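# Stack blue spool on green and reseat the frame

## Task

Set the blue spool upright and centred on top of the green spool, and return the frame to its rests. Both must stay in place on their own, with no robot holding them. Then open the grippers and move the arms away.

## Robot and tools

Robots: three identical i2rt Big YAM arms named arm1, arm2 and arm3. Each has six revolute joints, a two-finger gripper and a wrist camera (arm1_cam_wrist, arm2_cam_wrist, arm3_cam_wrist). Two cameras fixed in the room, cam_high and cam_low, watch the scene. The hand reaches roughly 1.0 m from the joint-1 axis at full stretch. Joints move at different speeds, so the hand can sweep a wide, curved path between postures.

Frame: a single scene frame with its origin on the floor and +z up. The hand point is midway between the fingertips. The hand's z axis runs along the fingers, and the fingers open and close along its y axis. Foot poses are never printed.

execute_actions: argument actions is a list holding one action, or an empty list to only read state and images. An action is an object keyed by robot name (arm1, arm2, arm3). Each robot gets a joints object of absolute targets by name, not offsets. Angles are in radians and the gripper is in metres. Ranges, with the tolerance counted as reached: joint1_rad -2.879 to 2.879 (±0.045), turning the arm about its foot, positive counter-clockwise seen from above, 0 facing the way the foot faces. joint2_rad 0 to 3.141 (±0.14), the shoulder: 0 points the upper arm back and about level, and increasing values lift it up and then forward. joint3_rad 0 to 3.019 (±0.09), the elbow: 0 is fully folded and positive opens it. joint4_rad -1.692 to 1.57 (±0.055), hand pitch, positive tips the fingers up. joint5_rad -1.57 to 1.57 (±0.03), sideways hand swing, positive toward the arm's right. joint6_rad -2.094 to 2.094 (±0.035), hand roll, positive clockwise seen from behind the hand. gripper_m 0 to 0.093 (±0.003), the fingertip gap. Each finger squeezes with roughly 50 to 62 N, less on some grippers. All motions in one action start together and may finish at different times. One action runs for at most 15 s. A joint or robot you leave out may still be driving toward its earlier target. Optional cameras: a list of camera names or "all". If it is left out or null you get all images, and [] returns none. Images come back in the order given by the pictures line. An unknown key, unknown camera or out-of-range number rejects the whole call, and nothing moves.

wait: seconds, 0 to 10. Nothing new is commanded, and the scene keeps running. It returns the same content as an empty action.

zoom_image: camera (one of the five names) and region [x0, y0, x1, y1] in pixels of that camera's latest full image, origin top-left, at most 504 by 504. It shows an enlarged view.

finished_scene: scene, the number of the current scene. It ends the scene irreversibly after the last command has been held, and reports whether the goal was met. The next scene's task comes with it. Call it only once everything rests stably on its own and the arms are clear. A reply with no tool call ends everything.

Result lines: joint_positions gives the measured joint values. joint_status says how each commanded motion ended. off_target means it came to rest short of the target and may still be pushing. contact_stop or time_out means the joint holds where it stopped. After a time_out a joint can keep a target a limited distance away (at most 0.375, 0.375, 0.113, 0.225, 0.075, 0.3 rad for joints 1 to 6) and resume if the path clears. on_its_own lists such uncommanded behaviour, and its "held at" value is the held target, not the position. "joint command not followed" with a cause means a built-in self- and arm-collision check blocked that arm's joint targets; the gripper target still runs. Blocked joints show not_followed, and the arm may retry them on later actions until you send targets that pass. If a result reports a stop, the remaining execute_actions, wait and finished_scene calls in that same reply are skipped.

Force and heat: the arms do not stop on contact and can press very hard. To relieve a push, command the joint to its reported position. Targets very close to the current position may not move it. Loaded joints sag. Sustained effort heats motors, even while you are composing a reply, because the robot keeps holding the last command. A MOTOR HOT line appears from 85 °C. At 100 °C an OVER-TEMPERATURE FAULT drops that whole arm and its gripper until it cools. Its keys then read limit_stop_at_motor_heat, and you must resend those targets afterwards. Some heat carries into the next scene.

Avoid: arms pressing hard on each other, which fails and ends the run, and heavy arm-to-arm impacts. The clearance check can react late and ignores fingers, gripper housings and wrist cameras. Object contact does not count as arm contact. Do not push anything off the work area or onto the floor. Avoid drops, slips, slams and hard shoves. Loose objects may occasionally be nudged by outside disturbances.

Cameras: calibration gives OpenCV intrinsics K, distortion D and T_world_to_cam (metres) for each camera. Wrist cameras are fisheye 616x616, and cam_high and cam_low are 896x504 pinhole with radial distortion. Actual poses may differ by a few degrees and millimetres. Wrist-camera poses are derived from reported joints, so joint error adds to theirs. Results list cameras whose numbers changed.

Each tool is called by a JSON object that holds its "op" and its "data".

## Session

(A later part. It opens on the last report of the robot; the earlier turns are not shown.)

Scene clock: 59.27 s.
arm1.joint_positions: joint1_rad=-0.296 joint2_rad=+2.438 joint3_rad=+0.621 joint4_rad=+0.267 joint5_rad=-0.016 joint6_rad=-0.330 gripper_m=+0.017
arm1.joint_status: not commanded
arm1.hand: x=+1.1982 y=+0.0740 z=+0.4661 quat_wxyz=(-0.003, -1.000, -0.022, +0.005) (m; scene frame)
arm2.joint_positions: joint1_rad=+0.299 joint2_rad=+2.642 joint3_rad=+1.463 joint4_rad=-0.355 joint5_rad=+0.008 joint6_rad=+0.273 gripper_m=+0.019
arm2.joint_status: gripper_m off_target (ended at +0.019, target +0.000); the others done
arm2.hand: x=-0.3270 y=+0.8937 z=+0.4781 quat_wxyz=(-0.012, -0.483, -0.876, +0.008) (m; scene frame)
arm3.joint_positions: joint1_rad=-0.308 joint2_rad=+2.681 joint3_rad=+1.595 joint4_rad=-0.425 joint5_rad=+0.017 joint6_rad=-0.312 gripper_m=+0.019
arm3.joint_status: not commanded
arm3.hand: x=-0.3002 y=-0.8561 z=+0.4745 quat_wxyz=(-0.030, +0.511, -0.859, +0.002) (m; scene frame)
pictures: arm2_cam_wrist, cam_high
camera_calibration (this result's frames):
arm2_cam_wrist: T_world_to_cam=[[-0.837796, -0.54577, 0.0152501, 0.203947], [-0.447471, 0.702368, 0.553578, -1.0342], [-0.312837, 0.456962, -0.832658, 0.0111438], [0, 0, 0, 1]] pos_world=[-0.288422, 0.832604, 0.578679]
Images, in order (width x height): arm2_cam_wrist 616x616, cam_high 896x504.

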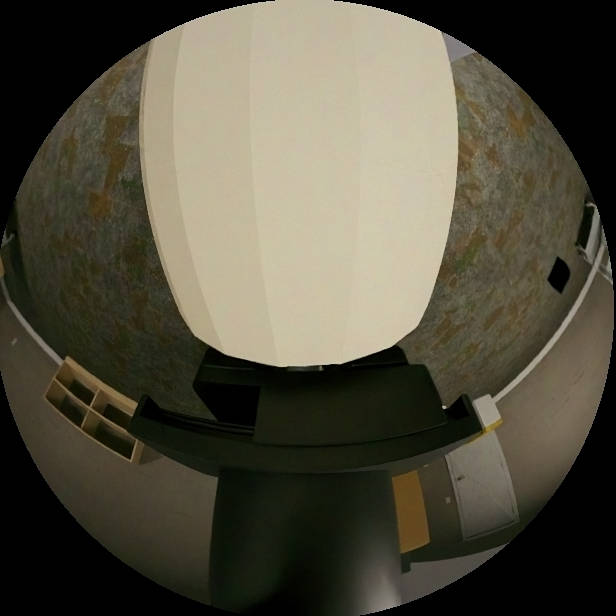

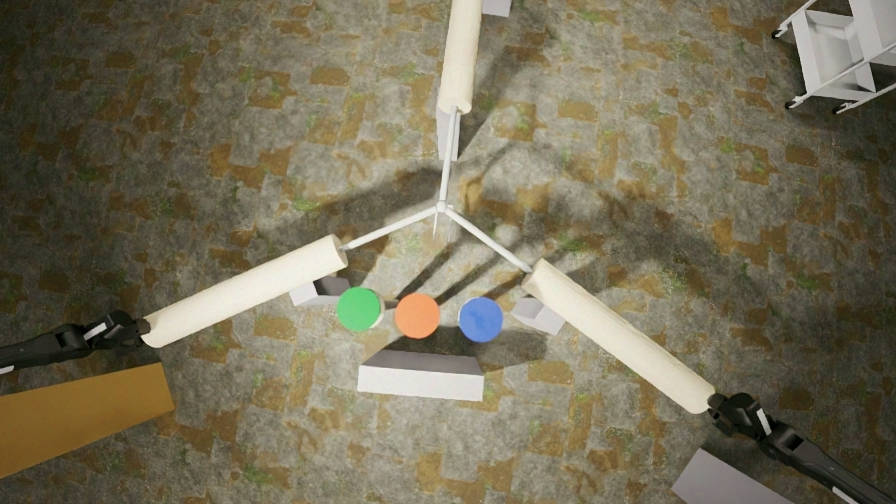

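{"op": "execute_actions", "data": {"actions": [{"arm1":{"joints":{"joint2_rad":2.186,"joint3_rad":0.507,"joint4_rad":0.143}},"arm2":{"joints":{"joint2_rad":2.5,"joint3_rad":1.385,"joint4_rad":-0.42}},"arm3":{"joints":{"joint2_rad":2.545,"joint3_rad":1.53,"joint4_rad":-0.51}}}], "cameras": []}}

{"op": "execute_actions", "data": {"actions": [{"arm1":{"joints":{"joint2_rad":1.917,"joint3_rad":0.448,"joint4_rad":-0.067}},"arm2":{"joints":{"joint2_rad":2.357,"joint3_rad":1.311,"joint4_rad":-0.49}},"arm3":{"joints":{"joint2_rad":2.407,"joint3_rad":1.463,"joint4_rad":-0.592}}}], "cameras": ["cam_low","cam_high"]}}

Scene clock: 65.00 s.
arm1.joint_positions: joint1_rad=-0.300 joint2_rad=+2.208 joint3_rad=+0.521 joint4_rad=+0.149 joint5_rad=-0.007 joint6_rad=-0.327 gripper_m=+0.017
arm1.joint_status: all done
arm1.hand: x=+1.1992 y=+0.0760 z=+0.5279 quat_wxyz=(+0.003, -1.000, -0.018, +0.008) (m; scene frame)
arm2.joint_positions: joint1_rad=+0.312 joint2_rad=+2.525 joint3_rad=+1.385 joint4_rad=-0.406 joint5_rad=-0.004 joint6_rad=+0.280 gripper_m=+0.019
arm2.joint_status: all done
arm2.hand: x=-0.3251 y=+0.9037 z=+0.5259 quat_wxyz=(-0.008, -0.480, -0.877, +0.000) (m; scene frame)
arm3.joint_positions: joint1_rad=-0.293 joint2_rad=+2.565 joint3_rad=+1.540 joint4_rad=-0.491 joint5_rad=+0.015 joint6_rad=-0.302 gripper_m=+0.019
arm3.joint_status: all done
arm3.hand: x=-0.3035 y=-0.8466 z=+0.5279 quat_wxyz=(-0.027, +0.513, -0.858, +0.001) (m; scene frame)
pictures: none
No camera images: the call's "cameras" was empty. Leave "cameras" out to get every camera's image.

Scene clock: 66.03 s.
arm1.joint_positions: joint1_rad=-0.300 joint2_rad=+1.938 joint3_rad=+0.458 joint4_rad=-0.057 joint5_rad=-0.008 joint6_rad=-0.327 gripper_m=+0.017
arm1.joint_status: all done
arm1.hand: x=+1.1993 y=+0.0752 z=+0.5922 quat_wxyz=(+0.003, -1.000, -0.018, +0.010) (m; scene frame)
arm2.joint_positions: joint1_rad=+0.312 joint2_rad=+2.374 joint3_rad=+1.312 joint4_rad=-0.480 joint5_rad=-0.003 joint6_rad=+0.280 gripper_m=+0.019
arm2.joint_status: all done
arm2.hand: x=-0.3256 y=+0.9042 z=+0.5898 quat_wxyz=(-0.009, -0.480, -0.877, +0.001) (m; scene frame)
arm3.joint_positions: joint1_rad=-0.292 joint2_rad=+2.420 joint3_rad=+1.474 joint4_rad=-0.573 joint5_rad=+0.016 joint6_rad=-0.300 gripper_m=+0.019
arm3.joint_status: all done
arm3.hand: x=-0.3037 y=-0.8467 z=+0.5947 quat_wxyz=(-0.027, +0.512, -0.858, +0.002) (m; scene frame)
pictures: cam_high, cam_low
Images, in order (width x height): cam_high 896x504, cam_low 896x504.

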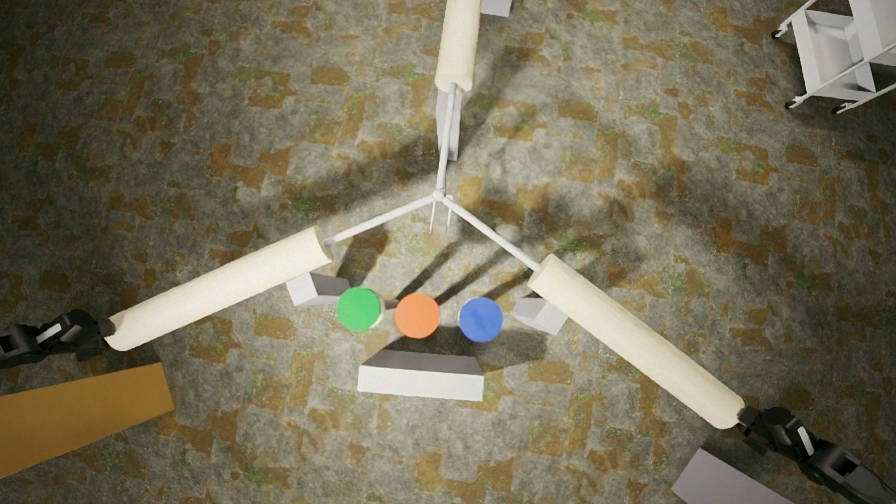

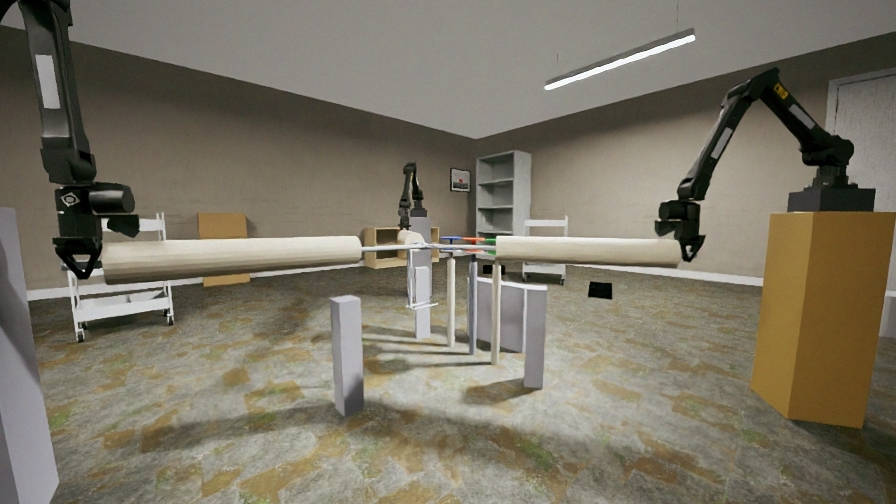

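{"op": "execute_actions", "data": {"actions": [{"arm1":{"joints":{"joint2_rad":1.62,"joint3_rad":0.433,"joint4_rad":-0.35}},"arm2":{"joints":{"joint2_rad":2.21,"joint3_rad":1.28,"joint4_rad":-0.61}},"arm3":{"joints":{"joint2_rad":2.27,"joint3_rad":1.435,"joint4_rad":-0.705}}}], "cameras": []}}

{"op": "execute_actions", "data": {"actions": [{"arm1":{"joints":{"joint2_rad":1.36,"joint3_rad":0.47,"joint4_rad":-0.646}},"arm2":{"joints":{"joint2_rad":2.065,"joint3_rad":1.262,"joint4_rad":-0.733}},"arm3":{"joints":{"joint2_rad":2.138,"joint3_rad":1.42,"joint4_rad":-0.818}}}], "cameras": []}}

{"op": "execute_actions", "data": {"actions": [{"arm1":{"joints":{"joint2_rad":1.068,"joint3_rad":0.664,"joint4_rad":-1.132}},"arm2":{"joints":{"joint2_rad":1.858,"joint3_rad":1.338,"joint4_rad":-1.016}},"arm3":{"joints":{"joint2_rad":1.95,"joint3_rad":1.498,"joint4_rad":-1.084}}}], "cameras": ["cam_low","cam_high"]}}

Scene clock: 68.77 s.
arm1.joint_positions: joint1_rad=-0.300 joint2_rad=+1.641 joint3_rad=+0.439 joint4_rad=-0.335 joint5_rad=-0.009 joint6_rad=-0.327 gripper_m=+0.017
arm1.joint_status: all done
arm1.hand: x=+1.2002 y=+0.0743 z=+0.6603 quat_wxyz=(+0.002, -1.000, -0.018, +0.010) (m; scene frame)
arm2.joint_positions: joint1_rad=+0.313 joint2_rad=+2.226 joint3_rad=+1.276 joint4_rad=-0.600 joint5_rad=-0.004 joint6_rad=+0.281 gripper_m=+0.019
arm2.joint_status: all done
arm2.hand: x=-0.3251 y=+0.9048 z=+0.6575 quat_wxyz=(-0.006, -0.480, -0.877, -0.001) (m; scene frame)
arm3.joint_positions: joint1_rad=-0.293 joint2_rad=+2.284 joint3_rad=+1.446 joint4_rad=-0.685 joint5_rad=+0.018 joint6_rad=-0.300 gripper_m=+0.019
arm3.joint_status: all done
arm3.hand: x=-0.3028 y=-0.8468 z=+0.6631 quat_wxyz=(-0.024, +0.512, -0.859, +0.003) (m; scene frame)
pictures: none
No camera images: the call's "cameras" was empty. Leave "cameras" out to get every camera's image.

Scene clock: 69.77 s.
arm1.joint_positions: joint1_rad=-0.300 joint2_rad=+1.374 joint3_rad=+0.459 joint4_rad=-0.615 joint5_rad=-0.010 joint6_rad=-0.327 gripper_m=+0.017
arm1.joint_status: all done
arm1.hand: x=+1.2033 y=+0.0726 z=+0.7258 quat_wxyz=(+0.003, -1.000, -0.019, +0.014) (m; scene frame)
arm2.joint_positions: joint1_rad=+0.317 joint2_rad=+2.077 joint3_rad=+1.262 joint4_rad=-0.721 joint5_rad=-0.005 joint6_rad=+0.285 gripper_m=+0.019
arm2.joint_status: all done
arm2.hand: x=-0.3219 y=+0.9053 z=+0.7297 quat_wxyz=(-0.012, -0.480, -0.877, +0.000) (m; scene frame)
arm3.joint_positions: joint1_rad=-0.297 joint2_rad=+2.148 joint3_rad=+1.435 joint4_rad=-0.794 joint5_rad=+0.016 joint6_rad=-0.300 gripper_m=+0.019
arm3.joint_status: all done
arm3.hand: x=-0.3001 y=-0.8468 z=+0.7357 quat_wxyz=(-0.032, +0.510, -0.859, +0.000) (m; scene frame)
pictures: none
No camera images: the call's "cameras" was empty. Leave "cameras" out to get every camera's image.

Scene clock: 72.27 s.
arm1.joint_positions: joint1_rad=-0.300 joint2_rad=+1.085 joint3_rad=+0.638 joint4_rad=-1.070 joint5_rad=-0.015 joint6_rad=-0.327 gripper_m=+0.017
arm1.joint_status: joint4_rad time_out (moved -0.455 of -0.517); the others done
arm1.on_its_own: joint4_rad reads -1.070 and still pushes toward -1.132 since a time_out
arm1.hand: x=+1.1965 y=+0.0728 z=+0.8451 quat_wxyz=(+0.002, -1.000, -0.019, +0.020) (m; scene frame)
arm2.joint_positions: joint1_rad=+0.310 joint2_rad=+1.864 joint3_rad=+1.307 joint4_rad=-0.995 joint5_rad=-0.001 joint6_rad=+0.279 gripper_m=+0.019
arm2.joint_status: all done
arm2.hand: x=-0.3315 y=+0.9079 z=+0.8505 quat_wxyz=(-0.005, -0.480, -0.877, +0.001) (m; scene frame)
arm3.joint_positions: joint1_rad=-0.290 joint2_rad=+1.943 joint3_rad=+1.488 joint4_rad=-1.036 joint5_rad=+0.013 joint6_rad=-0.300 gripper_m=+0.019
arm3.joint_status: all done
arm3.hand: x=-0.3064 y=-0.8466 z=+0.8657 quat_wxyz=(-0.039, +0.513, -0.857, -0.003) (m; scene frame)
pictures: cam_high, cam_low
Images, in order (width x height): cam_high 896x504, cam_low 896x504.

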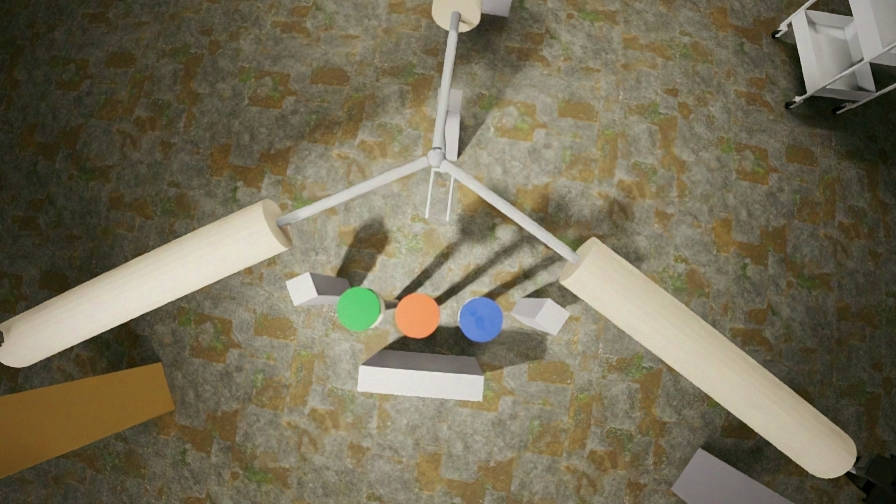

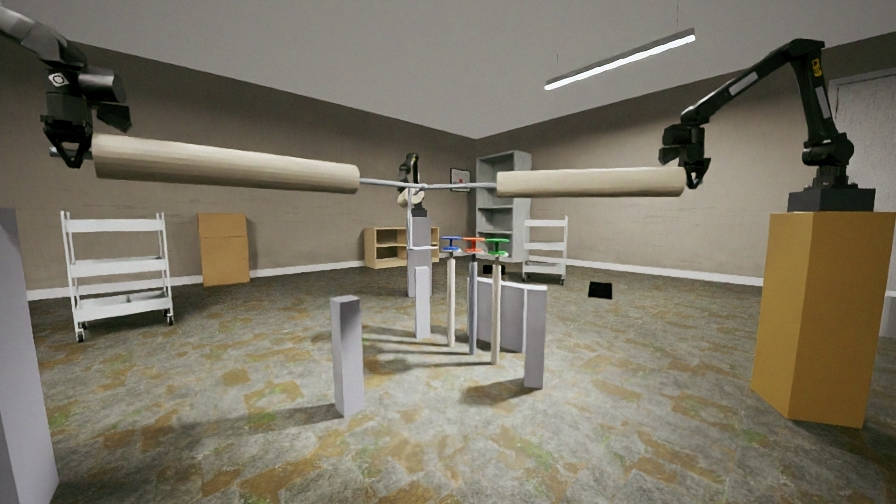

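{"op": "zoom_image", "data": {"camera": "cam_low", "region": [390,170,530,280]}}

{"op": "zoom_image", "data": {"camera": "cam_high", "region": [380,130,540,350]}}

Region (390, 170, 530, 280) of cam_low's 896x504 image, scaled by 3.600, with more detail than that image has; it fills the top 396 rows of this view, and the rest is white.

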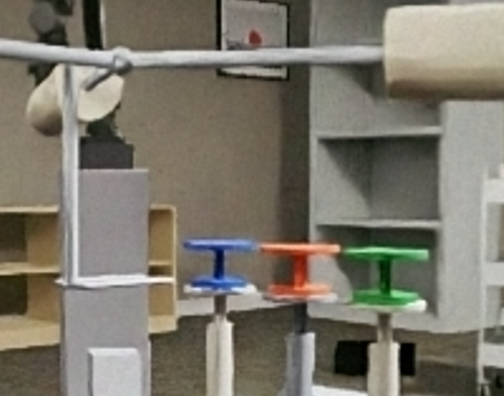

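Region (380, 130, 540, 350) of cam_high's 896x504 image, scaled by 2.291, with more detail than that image has; it fills the left 367 columns of this view, and the rest is white.

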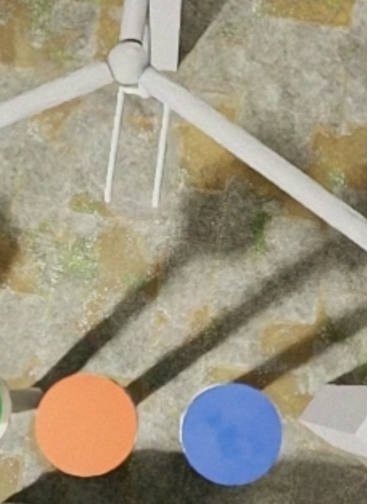

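{"op": "execute_actions", "data": {"actions": [{"arm1":{"joints":{"joint1_rad":0.01,"joint6_rad":-0.02,"joint2_rad":1.253,"joint3_rad":0.832,"joint4_rad":-1.115}},"arm2":{"joints":{"joint1_rad":0.106,"joint6_rad":0.075,"joint2_rad":1.834,"joint3_rad":1.316,"joint4_rad":-1.018}},"arm3":{"joints":{"joint1_rad":-0.29,"joint6_rad":-0.3,"joint2_rad":1.726,"joint3_rad":1.13,"joint4_rad":-0.94}}}], "cameras": []}}

{"op": "execute_actions", "data": {"actions": [{"arm1":{"joints":{"joint1_rad":0.194,"joint6_rad":0.167,"joint2_rad":1.475,"joint3_rad":1.052,"joint4_rad":-1.113}},"arm2":{"joints":{"joint1_rad":-0.088,"joint6_rad":-0.12,"joint2_rad":1.892,"joint3_rad":1.406,"joint4_rad":-1.05}},"arm3":{"joints":{"joint1_rad":-0.3,"joint6_rad":-0.31,"joint2_rad":1.483,"joint3_rad":0.818,"joint4_rad":-0.871}}}], "cameras": ["cam_low","cam_high"]}}

{"op": "zoom_image", "data": {"camera": "cam_high", "region": [400,190,580,370]}}

{"op": "zoom_image", "data": {"camera": "cam_low", "region": [390,170,530,280]}}

Scene clock: 79.70 s.
arm1.joint_positions: joint1_rad=-0.001 joint2_rad=+1.264 joint3_rad=+0.819 joint4_rad=-1.082 joint5_rad=+0.004 joint6_rad=-0.027 gripper_m=+0.017
arm1.joint_status: all done
arm1.hand: x=+1.1204 y=-0.0021 z=+0.8593 quat_wxyz=(+0.004, -1.000, -0.018, +0.014) (m; scene frame)
arm2.joint_positions: joint1_rad=+0.106 joint2_rad=+1.864 joint3_rad=+1.308 joint4_rad=-0.982 joint5_rad=-0.007 joint6_rad=+0.071 gripper_m=+0.019
arm2.joint_status: all done
arm2.hand: x=-0.4071 y=+0.8329 z=+0.8512 quat_wxyz=(-0.012, -0.479, -0.878, +0.003) (m; scene frame)
arm3.joint_positions: joint1_rad=-0.290 joint2_rad=+1.748 joint3_rad=+1.147 joint4_rad=-0.932 joint5_rad=+0.008 joint6_rad=-0.300 gripper_m=+0.019
arm3.joint_status: all done
arm3.hand: x=-0.3820 y=-0.9200 z=+0.8501 quat_wxyz=(-0.019, +0.513, -0.858, -0.001) (m; scene frame)
pictures: none
No camera images: the call's "cameras" was empty. Leave "cameras" out to get every camera's image.

Scene clock: 80.73 s.
arm1.joint_positions: joint1_rad=+0.179 joint2_rad=+1.489 joint3_rad=+1.037 joint4_rad=-1.080 joint5_rad=+0.011 joint6_rad=+0.153 gripper_m=+0.017
arm1.joint_status: all done
arm1.hand: x=+1.0436 y=-0.0755 z=+0.8568 quat_wxyz=(+0.003, -1.000, -0.018, +0.012) (m; scene frame)
arm2.joint_positions: joint1_rad=-0.089 joint2_rad=+1.908 joint3_rad=+1.392 joint4_rad=-1.015 joint5_rad=-0.001 joint6_rad=-0.124 gripper_m=+0.018
arm2.joint_status: all done
arm2.hand: x=-0.4853 y=+0.7571 z=+0.8560 quat_wxyz=(-0.011, -0.479, -0.878, +0.010) (m; scene frame)
arm3.joint_positions: joint1_rad=-0.290 joint2_rad=+1.498 joint3_rad=+0.835 joint4_rad=-0.864 joint5_rad=+0.002 joint6_rad=-0.300 gripper_m=+0.019
arm3.joint_status: all done
arm3.hand: x=-0.4583 y=-0.9939 z=+0.8529 quat_wxyz=(-0.021, +0.513, -0.858, -0.004) (m; scene frame)
pictures: cam_high, cam_low
Images, in order (width x height): cam_high 896x504, cam_low 896x504.

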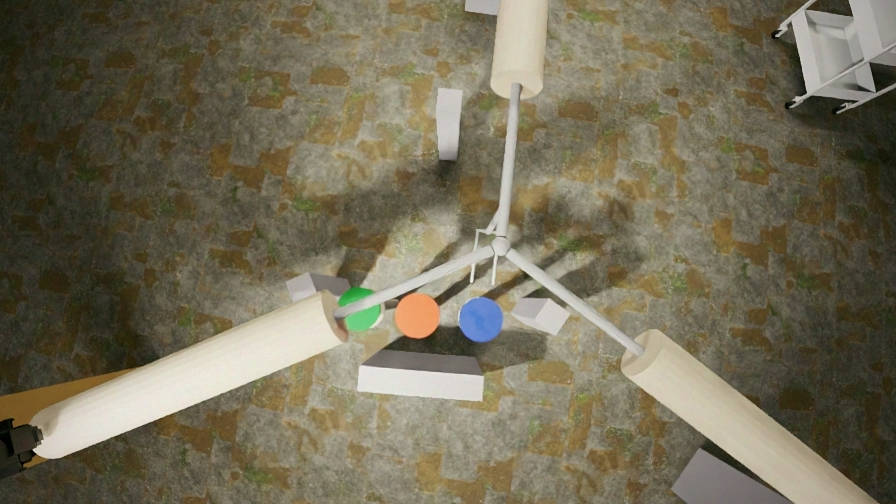

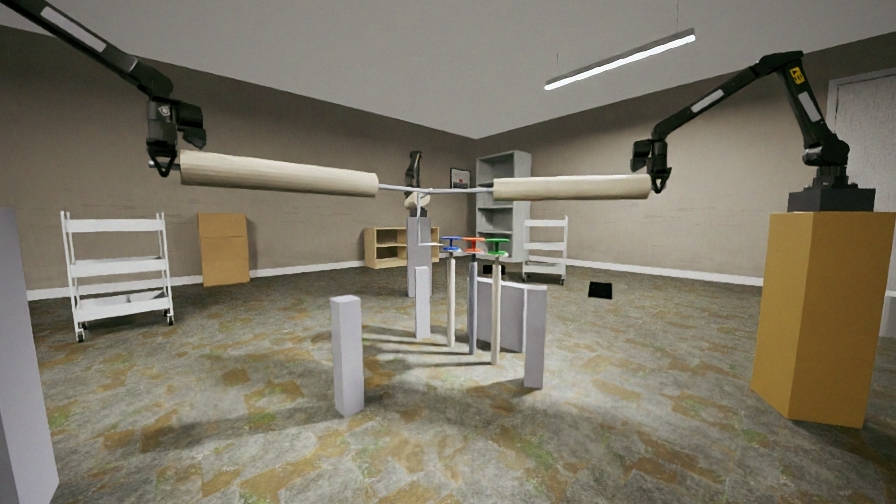

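Region (400, 190, 580, 370) of cam_high's 896x504 image, scaled by 2.800, with more detail than that image has.

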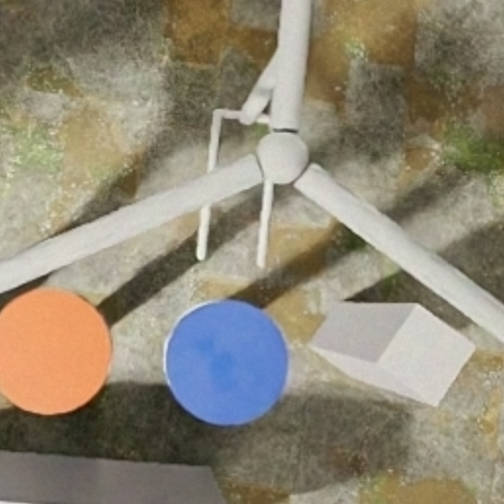

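Region (390, 170, 530, 280) of cam_low's 896x504 image, scaled by 3.600, with more detail than that image has; it fills the top 396 rows of this view, and the rest is white.

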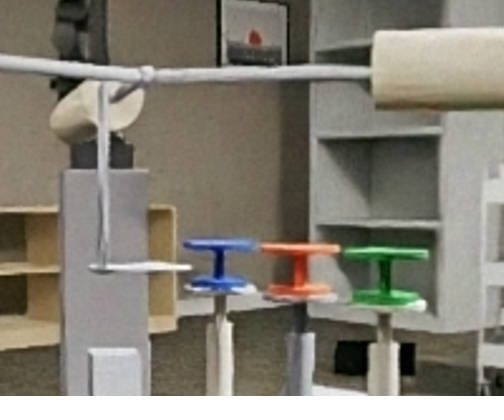

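{"op": "execute_actions", "data": {"actions": [{"arm1":{"joints":{"joint1_rad":0.185,"joint6_rad":0.14,"joint2_rad":1.666,"joint3_rad":1.284,"joint4_rad":-1.154}},"arm2":{"joints":{"joint1_rad":-0.235,"joint6_rad":-0.262,"joint2_rad":1.845,"joint3_rad":1.335,"joint4_rad":-1.025}},"arm3":{"joints":{"joint1_rad":-0.155,"joint6_rad":-0.16,"joint2_rad":1.32,"joint3_rad":0.655,"joint4_rad":-0.863}}}], "cameras": ["cam_low","cam_high"]}}

{"op": "zoom_image", "data": {"camera": "cam_high", "region": [400,220,580,400]}}

{"op": "zoom_image", "data": {"camera": "cam_low", "region": [390,170,530,280]}}

Scene clock: 83.67 s.
arm1.joint_positions: joint1_rad=+0.178 joint2_rad=+1.686 joint3_rad=+1.251 joint4_rad=-1.099 joint5_rad=+0.008 joint6_rad=+0.151 gripper_m=+0.017
arm1.joint_status: all done
arm1.hand: x=+0.9687 y=-0.0896 z=+0.8469 quat_wxyz=(+0.002, -1.000, -0.018, +0.011) (m; scene frame)
arm2.joint_positions: joint1_rad=-0.231 joint2_rad=+1.887 joint3_rad=+1.344 joint4_rad=-0.995 joint5_rad=-0.001 joint6_rad=-0.265 gripper_m=+0.018
arm2.joint_status: all done
arm2.hand: x=-0.5626 y=+0.7414 z=+0.8516 quat_wxyz=(-0.008, -0.479, -0.878, +0.010) (m; scene frame)
arm3.joint_positions: joint1_rad=-0.156 joint2_rad=+1.334 joint3_rad=+0.660 joint4_rad=-0.838 joint5_rad=+0.002 joint6_rad=-0.170 gripper_m=+0.019
arm3.joint_status: all done
arm3.hand: x=-0.5336 y=-1.0096 z=+0.8512 quat_wxyz=(-0.027, +0.515, -0.857, -0.009) (m; scene frame)
pictures: cam_high, cam_low
Images, in order (width x height): cam_high 896x504, cam_low 896x504.

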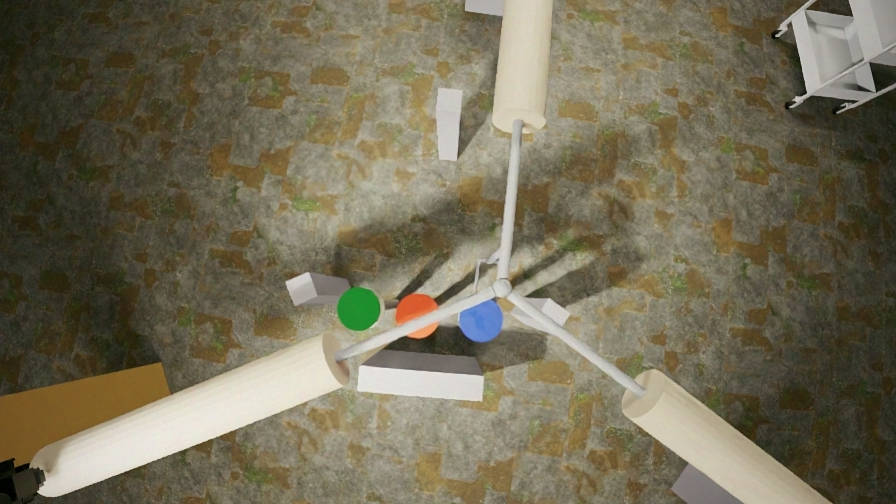

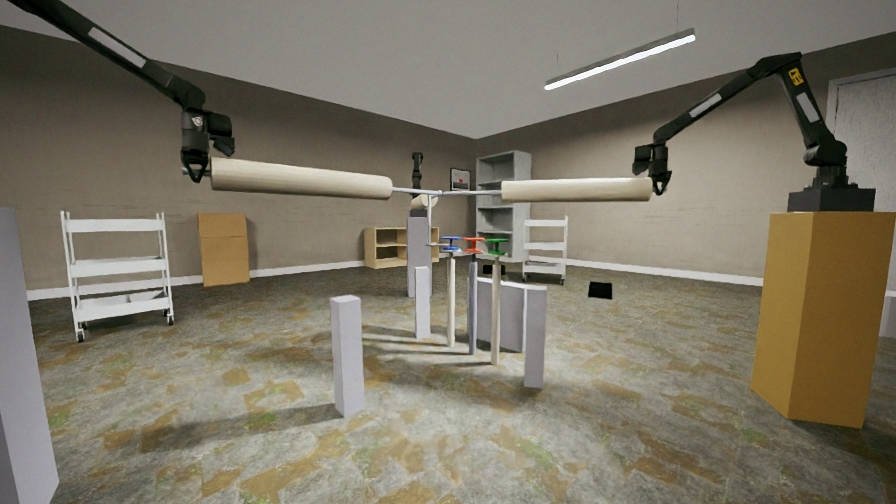

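Region (400, 220, 580, 400) of cam_high's 896x504 image, scaled by 2.800, with more detail than that image has.

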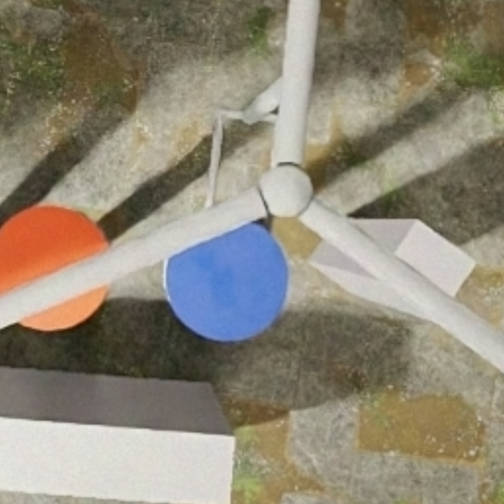

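Region (390, 170, 530, 280) of cam_low's 896x504 image, scaled by 3.600, with more detail than that image has; it fills the top 396 rows of this view, and the rest is white.

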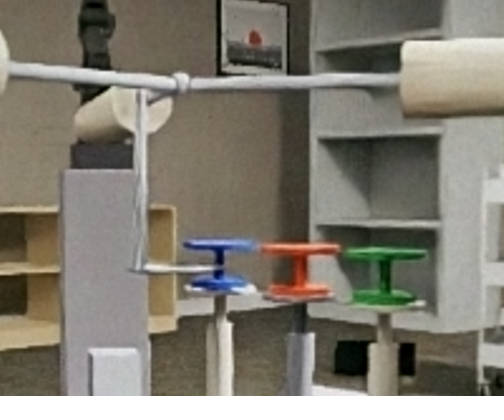

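{"op": "execute_actions", "data": {"actions": [{"arm1":{"joints":{"joint1_rad":0.155,"joint6_rad":0.12,"joint2_rad":1.85,"joint3_rad":1.575,"joint4_rad":-1.236}},"arm2":{"joints":{"joint1_rad":-0.39,"joint6_rad":-0.42,"joint2_rad":1.79,"joint3_rad":1.27,"joint4_rad":-1.0}},"arm3":{"joints":{"joint1_rad":0.09,"joint6_rad":0.08,"joint2_rad":1.2,"joint3_rad":0.55,"joint4_rad":-0.875}}}], "cameras": ["cam_low","cam_high"]}}

{"op": "zoom_image", "data": {"camera": "cam_high", "region": [400,220,580,400]}}

{"op": "zoom_image", "data": {"camera": "cam_low", "region": [390,170,530,280]}}

Scene clock: 85.67 s.
arm1.joint_positions: joint1_rad=+0.147 joint2_rad=+1.872 joint3_rad=+1.526 joint4_rad=-1.186 joint5_rad=+0.008 joint6_rad=+0.121 gripper_m=+0.017
arm1.joint_status: all done
arm1.hand: x=+0.8876 y=-0.0870 z=+0.8496 quat_wxyz=(+0.003, -1.000, -0.018, +0.011) (m; scene frame)
arm2.joint_positions: joint1_rad=-0.381 joint2_rad=+1.832 joint3_rad=+1.274 joint4_rad=-0.974 joint5_rad=+0.001 joint6_rad=-0.416 gripper_m=+0.018
arm2.joint_status: all done
arm2.hand: x=-0.6449 y=+0.7429 z=+0.8573 quat_wxyz=(-0.007, -0.479, -0.878, +0.015) (m; scene frame)
arm3.joint_positions: joint1_rad=+0.082 joint2_rad=+1.211 joint3_rad=+0.556 joint4_rad=-0.847 joint5_rad=+0.004 joint6_rad=+0.066 gripper_m=+0.019
arm3.joint_status: all done
arm3.hand: x=-0.6130 y=-1.0079 z=+0.8516 quat_wxyz=(-0.029, +0.516, -0.856, -0.018) (m; scene frame)
pictures: cam_high, cam_low
Images, in order (width x height): cam_high 896x504, cam_low 896x504.

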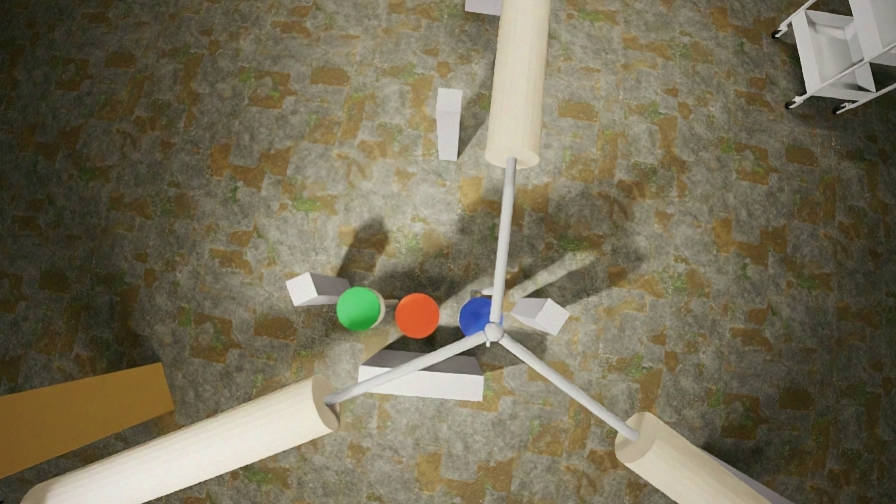

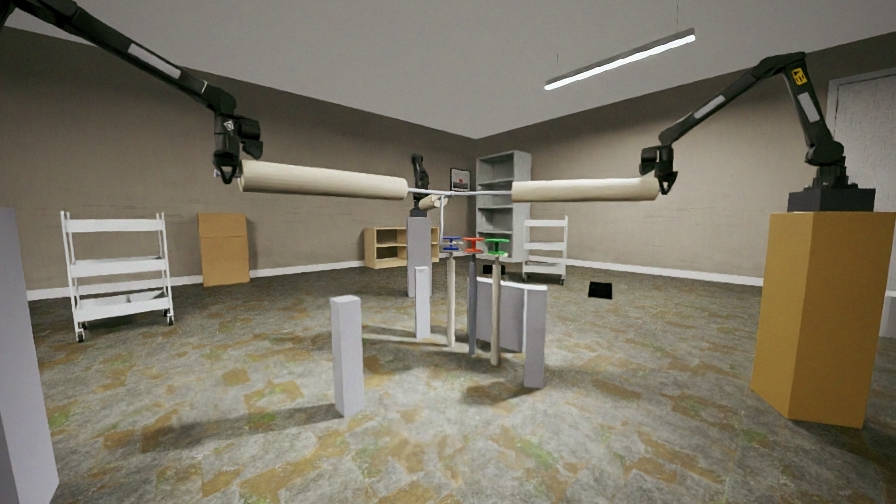

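Region (400, 220, 580, 400) of cam_high's 896x504 image, scaled by 2.800, with more detail than that image has.

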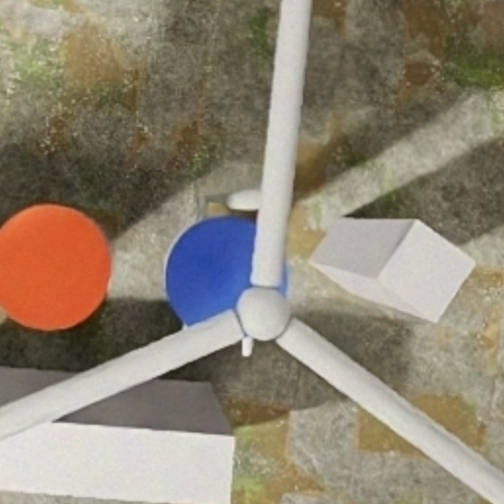

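Region (390, 170, 530, 280) of cam_low's 896x504 image, scaled by 3.600, with more detail than that image has; it fills the top 396 rows of this view, and the rest is white.

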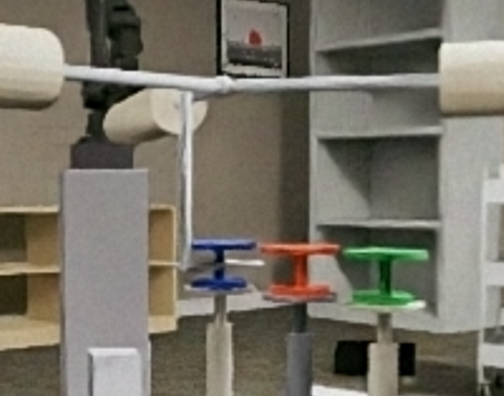

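{"op": "execute_actions", "data": {"actions": [{"arm1":{"joints":{"joint2_rad":1.83,"joint3_rad":1.66,"joint4_rad":-1.365}},"arm2":{"joints":{"joint2_rad":1.725,"joint3_rad":1.32,"joint4_rad":-1.13}},"arm3":{"joints":{"joint2_rad":1.12,"joint3_rad":0.65,"joint4_rad":-1.07}}}], "cameras": []}}

{"op": "execute_actions", "data": {"actions": [{"arm1":{"joints":{"joint2_rad":1.8,"joint3_rad":1.761,"joint4_rad":-1.497}},"arm2":{"joints":{"joint2_rad":1.66,"joint3_rad":1.384,"joint4_rad":-1.26}},"arm3":{"joints":{"joint2_rad":1.042,"joint3_rad":0.768,"joint4_rad":-1.262}}}], "cameras": ["cam_low","cam_high"]}}

{"op": "zoom_image", "data": {"camera": "cam_low", "region": [390,150,530,260]}}

Scene clock: 89.70 s.
arm1.joint_positions: joint1_rad=+0.146 joint2_rad=+1.855 joint3_rad=+1.612 joint4_rad=-1.313 joint5_rad=+0.009 joint6_rad=+0.121 gripper_m=+0.017
arm1.joint_status: all done
arm1.hand: x=+0.8869 y=-0.0866 z=+0.8906 quat_wxyz=(+0.005, -1.000, -0.017, +0.000) (m; scene frame)
arm2.joint_positions: joint1_rad=-0.381 joint2_rad=+1.756 joint3_rad=+1.308 joint4_rad=-1.075 joint5_rad=+0.004 joint6_rad=-0.416 gripper_m=+0.018
arm2.joint_status: all done
arm2.hand: x=-0.6457 y=+0.7471 z=+0.9051 quat_wxyz=(-0.008, -0.479, -0.878, +0.019) (m; scene frame)
arm3.joint_positions: joint1_rad=+0.089 joint2_rad=+1.133 joint3_rad=+0.631 joint4_rad=-1.005 joint5_rad=-0.003 joint6_rad=+0.072 gripper_m=+0.019
arm3.joint_status: joint4_rad time_out (moved -0.158 of -0.223); the others done
arm3.on_its_own: joint4_rad reads -1.005 and still pushes toward -1.070 since a time_out
arm3.hand: x=-0.6154 y=-1.0053 z=+0.8938 quat_wxyz=(-0.024, +0.516, -0.856, -0.020) (m; scene frame)
pictures: none
No camera images: the call's "cameras" was empty. Leave "cameras" out to get every camera's image.

not run: a stop came earlier in this reply.

Region (390, 150, 530, 260) of cam_low's 896x504 image, scaled by 3.600, with more detail than that image has; it fills the top 396 rows of this view, and the rest is white.

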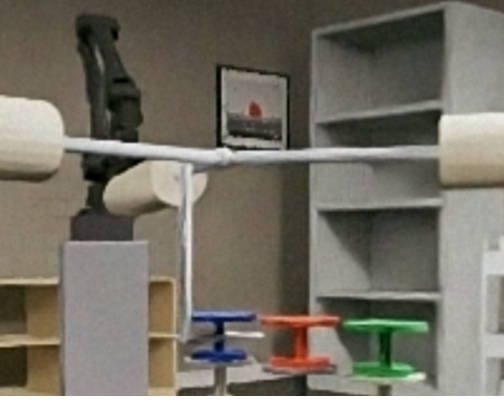

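{"op": "execute_actions", "data": {"actions": [{"arm1":{"joints":{"joint2_rad":1.8,"joint3_rad":1.78,"joint4_rad":-1.47}},"arm2":{"joints":{"joint2_rad":1.66,"joint3_rad":1.4,"joint4_rad":-1.24}},"arm3":{"joints":{"joint2_rad":1.03,"joint3_rad":0.78,"joint4_rad":-1.2}}}], "cameras": ["cam_low","cam_high"]}}

{"op": "zoom_image", "data": {"camera": "cam_low", "region": [390,150,530,260]}}

Scene clock: 91.60 s.
arm1.joint_positions: joint1_rad=+0.145 joint2_rad=+1.826 joint3_rad=+1.717 joint4_rad=-1.449 joint5_rad=+0.009 joint6_rad=+0.121 gripper_m=+0.017
arm1.joint_status: all done
arm1.hand: x=+0.8873 y=-0.0857 z=+0.9457 quat_wxyz=(+0.005, -1.000, -0.017, -0.001) (m; scene frame)
arm2.joint_positions: joint1_rad=-0.381 joint2_rad=+1.694 joint3_rad=+1.373 joint4_rad=-1.196 joint5_rad=+0.005 joint6_rad=-0.416 gripper_m=+0.018
arm2.joint_status: all done
arm2.hand: x=-0.6459 y=+0.7494 z=+0.9582 quat_wxyz=(-0.010, -0.479, -0.878, +0.022) (m; scene frame)
arm3.joint_positions: joint1_rad=+0.090 joint2_rad=+1.044 joint3_rad=+0.732 joint4_rad=-1.167 joint5_rad=-0.004 joint6_rad=+0.073 gripper_m=+0.019
arm3.joint_status: all done
arm3.hand: x=-0.6146 y=-1.0026 z=+0.9504 quat_wxyz=(-0.035, +0.516, -0.855, -0.028) (m; scene frame)
pictures: cam_high, cam_low
Images, in order (width x height): cam_high 896x504, cam_low 896x504.

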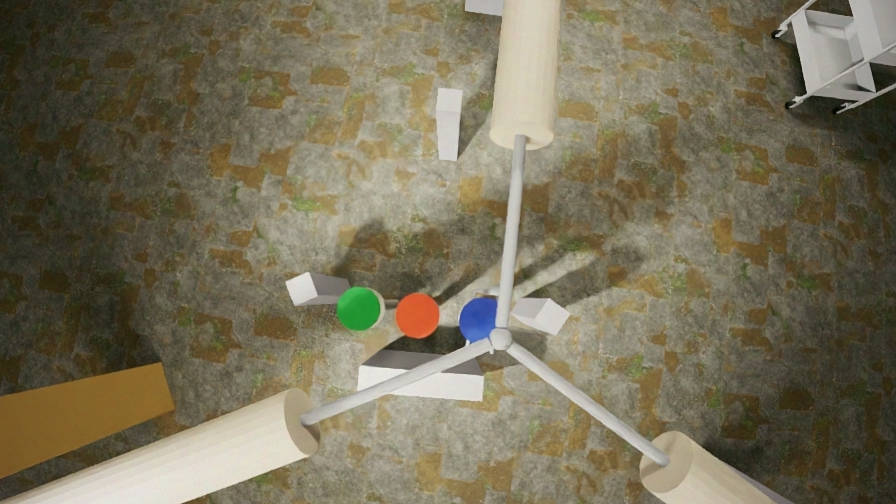

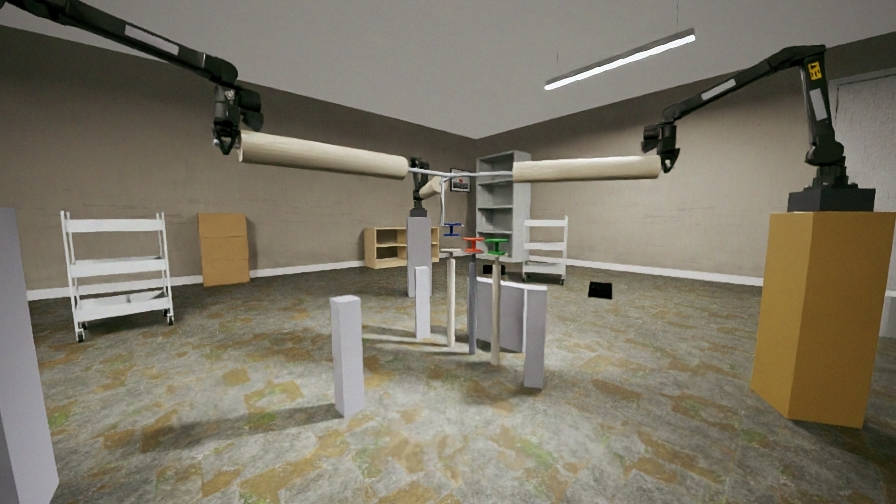

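Region (390, 150, 530, 260) of cam_low's 896x504 image, scaled by 3.600, with more detail than that image has; it fills the top 396 rows of this view, and the rest is white.

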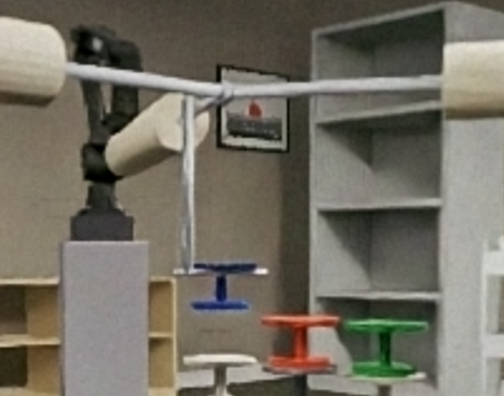

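{"op": "execute_actions", "data": {"actions": [{"arm1":{"joints":{"joint2_rad":1.8,"joint3_rad":1.87,"joint4_rad":-1.57}},"arm2":{"joints":{"joint2_rad":1.637,"joint3_rad":1.45,"joint4_rad":-1.32}},"arm3":{"joints":{"joint2_rad":1.013,"joint3_rad":0.865,"joint4_rad":-1.33}}}], "cameras": []}}

{"op": "execute_actions", "data": {"actions": [{"arm1":{"joints":{"joint1_rad":-0.04,"joint6_rad":-0.065,"joint2_rad":1.81,"joint3_rad":1.88,"joint4_rad":-1.58}},"arm2":{"joints":{"joint1_rad":-0.37,"joint6_rad":-0.405,"joint2_rad":1.398,"joint3_rad":1.176,"joint4_rad":-1.3}},"arm3":{"joints":{"joint1_rad":0.218,"joint6_rad":0.2,"joint2_rad":1.286,"joint3_rad":1.078,"joint4_rad":-1.32}}}], "cameras": ["cam_low","cam_high"]}}

{"op": "execute_actions", "data": {"actions": [{"arm1":{"joints":{"joint1_rad":-0.22,"joint6_rad":-0.245,"joint2_rad":1.865,"joint3_rad":1.96,"joint4_rad":-1.61}},"arm2":{"joints":{"joint1_rad":-0.337,"joint6_rad":-0.37,"joint2_rad":1.13,"joint3_rad":0.936,"joint4_rad":-1.33}},"arm3":{"joints":{"joint1_rad":0.293,"joint6_rad":0.275,"joint2_rad":1.534,"joint3_rad":1.336,"joint4_rad":-1.33}}}], "cameras": ["cam_low","cam_high"]}}

Scene clock: 96.87 s.
arm1.joint_positions: joint1_rad=+0.145 joint2_rad=+1.826 joint3_rad=+1.802 joint4_rad=-1.547 joint5_rad=+0.009 joint6_rad=+0.121 gripper_m=+0.017
arm1.joint_status: all done
arm1.hand: x=+0.8879 y=-0.0856 z=+0.9780 quat_wxyz=(+0.006, -1.000, -0.017, -0.007) (m; scene frame)
arm2.joint_positions: joint1_rad=-0.381 joint2_rad=+1.680 joint3_rad=+1.418 joint4_rad=-1.264 joint5_rad=+0.004 joint6_rad=-0.416 gripper_m=+0.018
arm2.joint_status: joint4_rad time_out (moved -0.068 of -0.124); the others done
arm2.on_its_own: joint4_rad reads -1.264 and still pushes toward -1.320 since a time_out
arm2.hand: x=-0.6457 y=+0.7501 z=+0.9812 quat_wxyz=(-0.007, -0.479, -0.878, +0.018) (m; scene frame)
arm3.joint_positions: joint1_rad=+0.090 joint2_rad=+1.042 joint3_rad=+0.814 joint4_rad=-1.283 joint5_rad=-0.004 joint6_rad=+0.073 gripper_m=+0.019
arm3.joint_status: all done
arm3.hand: x=-0.6145 y=-1.0025 z=+0.9806 quat_wxyz=(-0.023, +0.517, -0.856, -0.019) (m; scene frame)
pictures: none
No camera images: the call's "cameras" was empty. Leave "cameras" out to get every camera's image.

not run: a stop came earlier in this reply.

not run: a stop came earlier in this reply.

z .98, ok.

{"op": "execute_actions", "data": {"actions": [{"arm1":{"joints":{"joint1_rad":-0.04,"joint6_rad":-0.065,"joint2_rad":1.81,"joint3_rad":1.88,"joint4_rad":-1.58}},"arm2":{"joints":{"joint1_rad":-0.37,"joint6_rad":-0.405,"joint2_rad":1.398,"joint3_rad":1.176,"joint4_rad":-1.27}},"arm3":{"joints":{"joint1_rad":0.218,"joint6_rad":0.2,"joint2_rad":1.286,"joint3_rad":1.078,"joint4_rad":-1.3}}}], "cameras": ["cam_low"]}}

{"op": "execute_actions", "data": {"actions": [{"arm1":{"joints":{"joint1_rad":-0.22,"joint6_rad":-0.245,"joint2_rad":1.865,"joint3_rad":1.96,"joint4_rad":-1.61}},"arm2":{"joints":{"joint1_rad":-0.337,"joint6_rad":-0.37,"joint2_rad":1.13,"joint3_rad":0.936,"joint4_rad":-1.3}},"arm3":{"joints":{"joint1_rad":0.293,"joint6_rad":0.275,"joint2_rad":1.534,"joint3_rad":1.336,"joint4_rad":-1.31}}}], "cameras": ["cam_low","cam_high"]}}

Scene clock: 98.63 s.
arm1.joint_positions: joint1_rad=-0.046 joint2_rad=+1.826 joint3_rad=+1.812 joint4_rad=-1.548 joint5_rad=+0.003 joint6_rad=-0.076 gripper_m=+0.017
arm1.joint_status: all done
arm1.hand: x=+0.8796 y=+0.0205 z=+0.9821 quat_wxyz=(+0.003, -1.000, -0.020, -0.004) (m; scene frame)
arm2.joint_positions: joint1_rad=-0.378 joint2_rad=+1.421 joint3_rad=+1.167 joint4_rad=-1.268 joint5_rad=+0.009 joint6_rad=-0.418 gripper_m=+0.018
arm2.joint_status: all done
arm2.hand: x=-0.6600 y=+0.8455 z=+1.0003 quat_wxyz=(-0.006, -0.477, -0.879, +0.021) (m; scene frame)
arm3.joint_positions: joint1_rad=+0.207 joint2_rad=+1.299 joint3_rad=+1.044 joint4_rad=-1.273 joint5_rad=+0.007 joint6_rad=+0.186 gripper_m=+0.019
arm3.joint_status: all done
arm3.hand: x=-0.6169 y=-0.9064 z=+0.9921 quat_wxyz=(-0.017, +0.518, -0.855, -0.012) (m; scene frame)
pictures: cam_low
Images, in order (width x height): cam_low 896x504.

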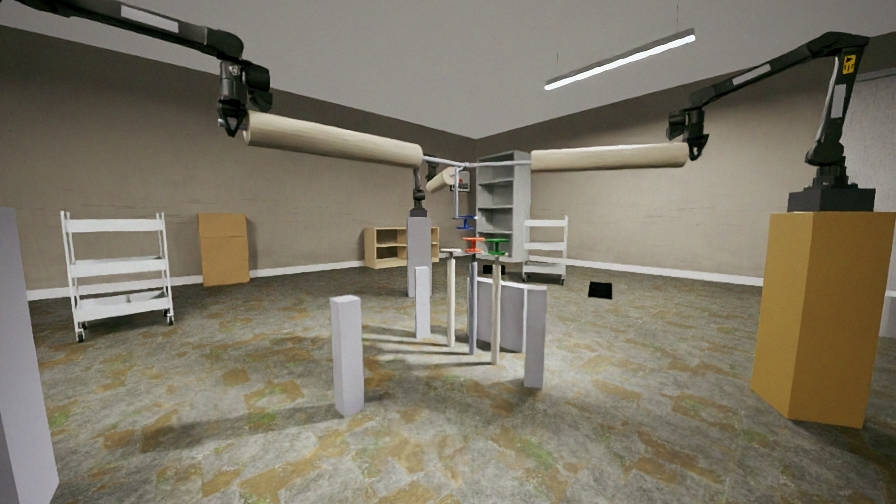

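Scene clock: 99.63 s.
arm1.joint_positions: joint1_rad=-0.220 joint2_rad=+1.881 joint3_rad=+1.898 joint4_rad=-1.586 joint5_rad=+0.000 joint6_rad=-0.250 gripper_m=+0.017
arm1.joint_status: all done
arm1.hand: x=+0.8749 y=+0.1214 z=+0.9846 quat_wxyz=(+0.001, -1.000, -0.020, -0.007) (m; scene frame)
arm2.joint_positions: joint1_rad=-0.344 joint2_rad=+1.150 joint3_rad=+0.922 joint4_rad=-1.297 joint5_rad=+0.005 joint6_rad=-0.384 gripper_m=+0.018
arm2.joint_status: all done
arm2.hand: x=-0.6651 y=+0.9480 z=+0.9994 quat_wxyz=(-0.007, -0.476, -0.879, +0.018) (m; scene frame)
arm3.joint_positions: joint1_rad=+0.286 joint2_rad=+1.550 joint3_rad=+1.300 joint4_rad=-1.277 joint5_rad=+0.012 joint6_rad=+0.265 gripper_m=+0.019
arm3.joint_status: all done
arm3.hand: x=-0.6232 y=-0.8045 z=+0.9909 quat_wxyz=(-0.019, +0.518, -0.855, -0.012) (m; scene frame)
pictures: cam_high, cam_low
Images, in order (width x height): cam_high 896x504, cam_low 896x504.

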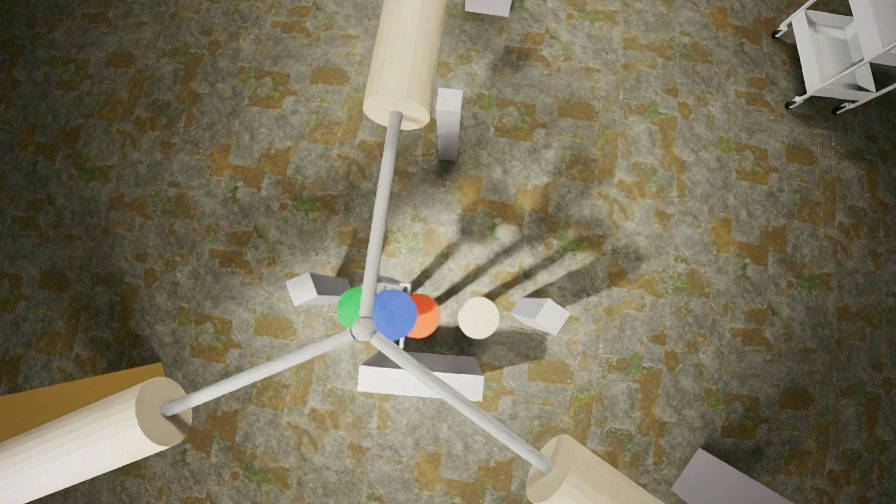

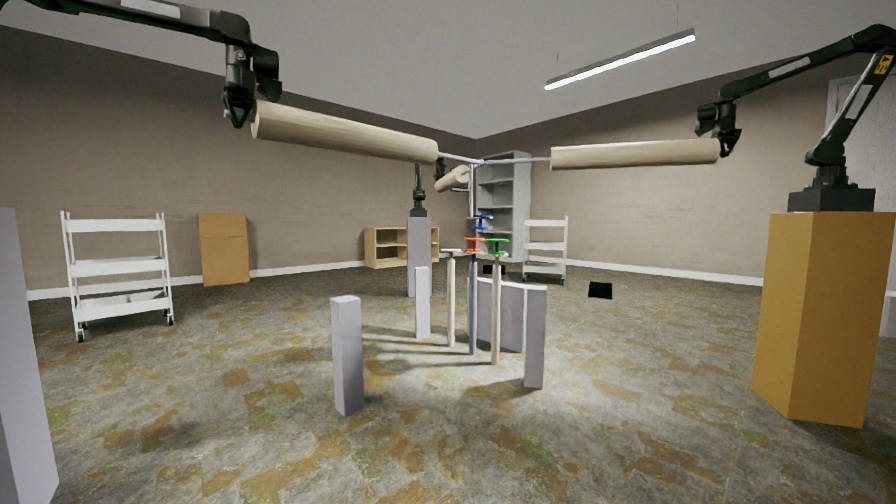

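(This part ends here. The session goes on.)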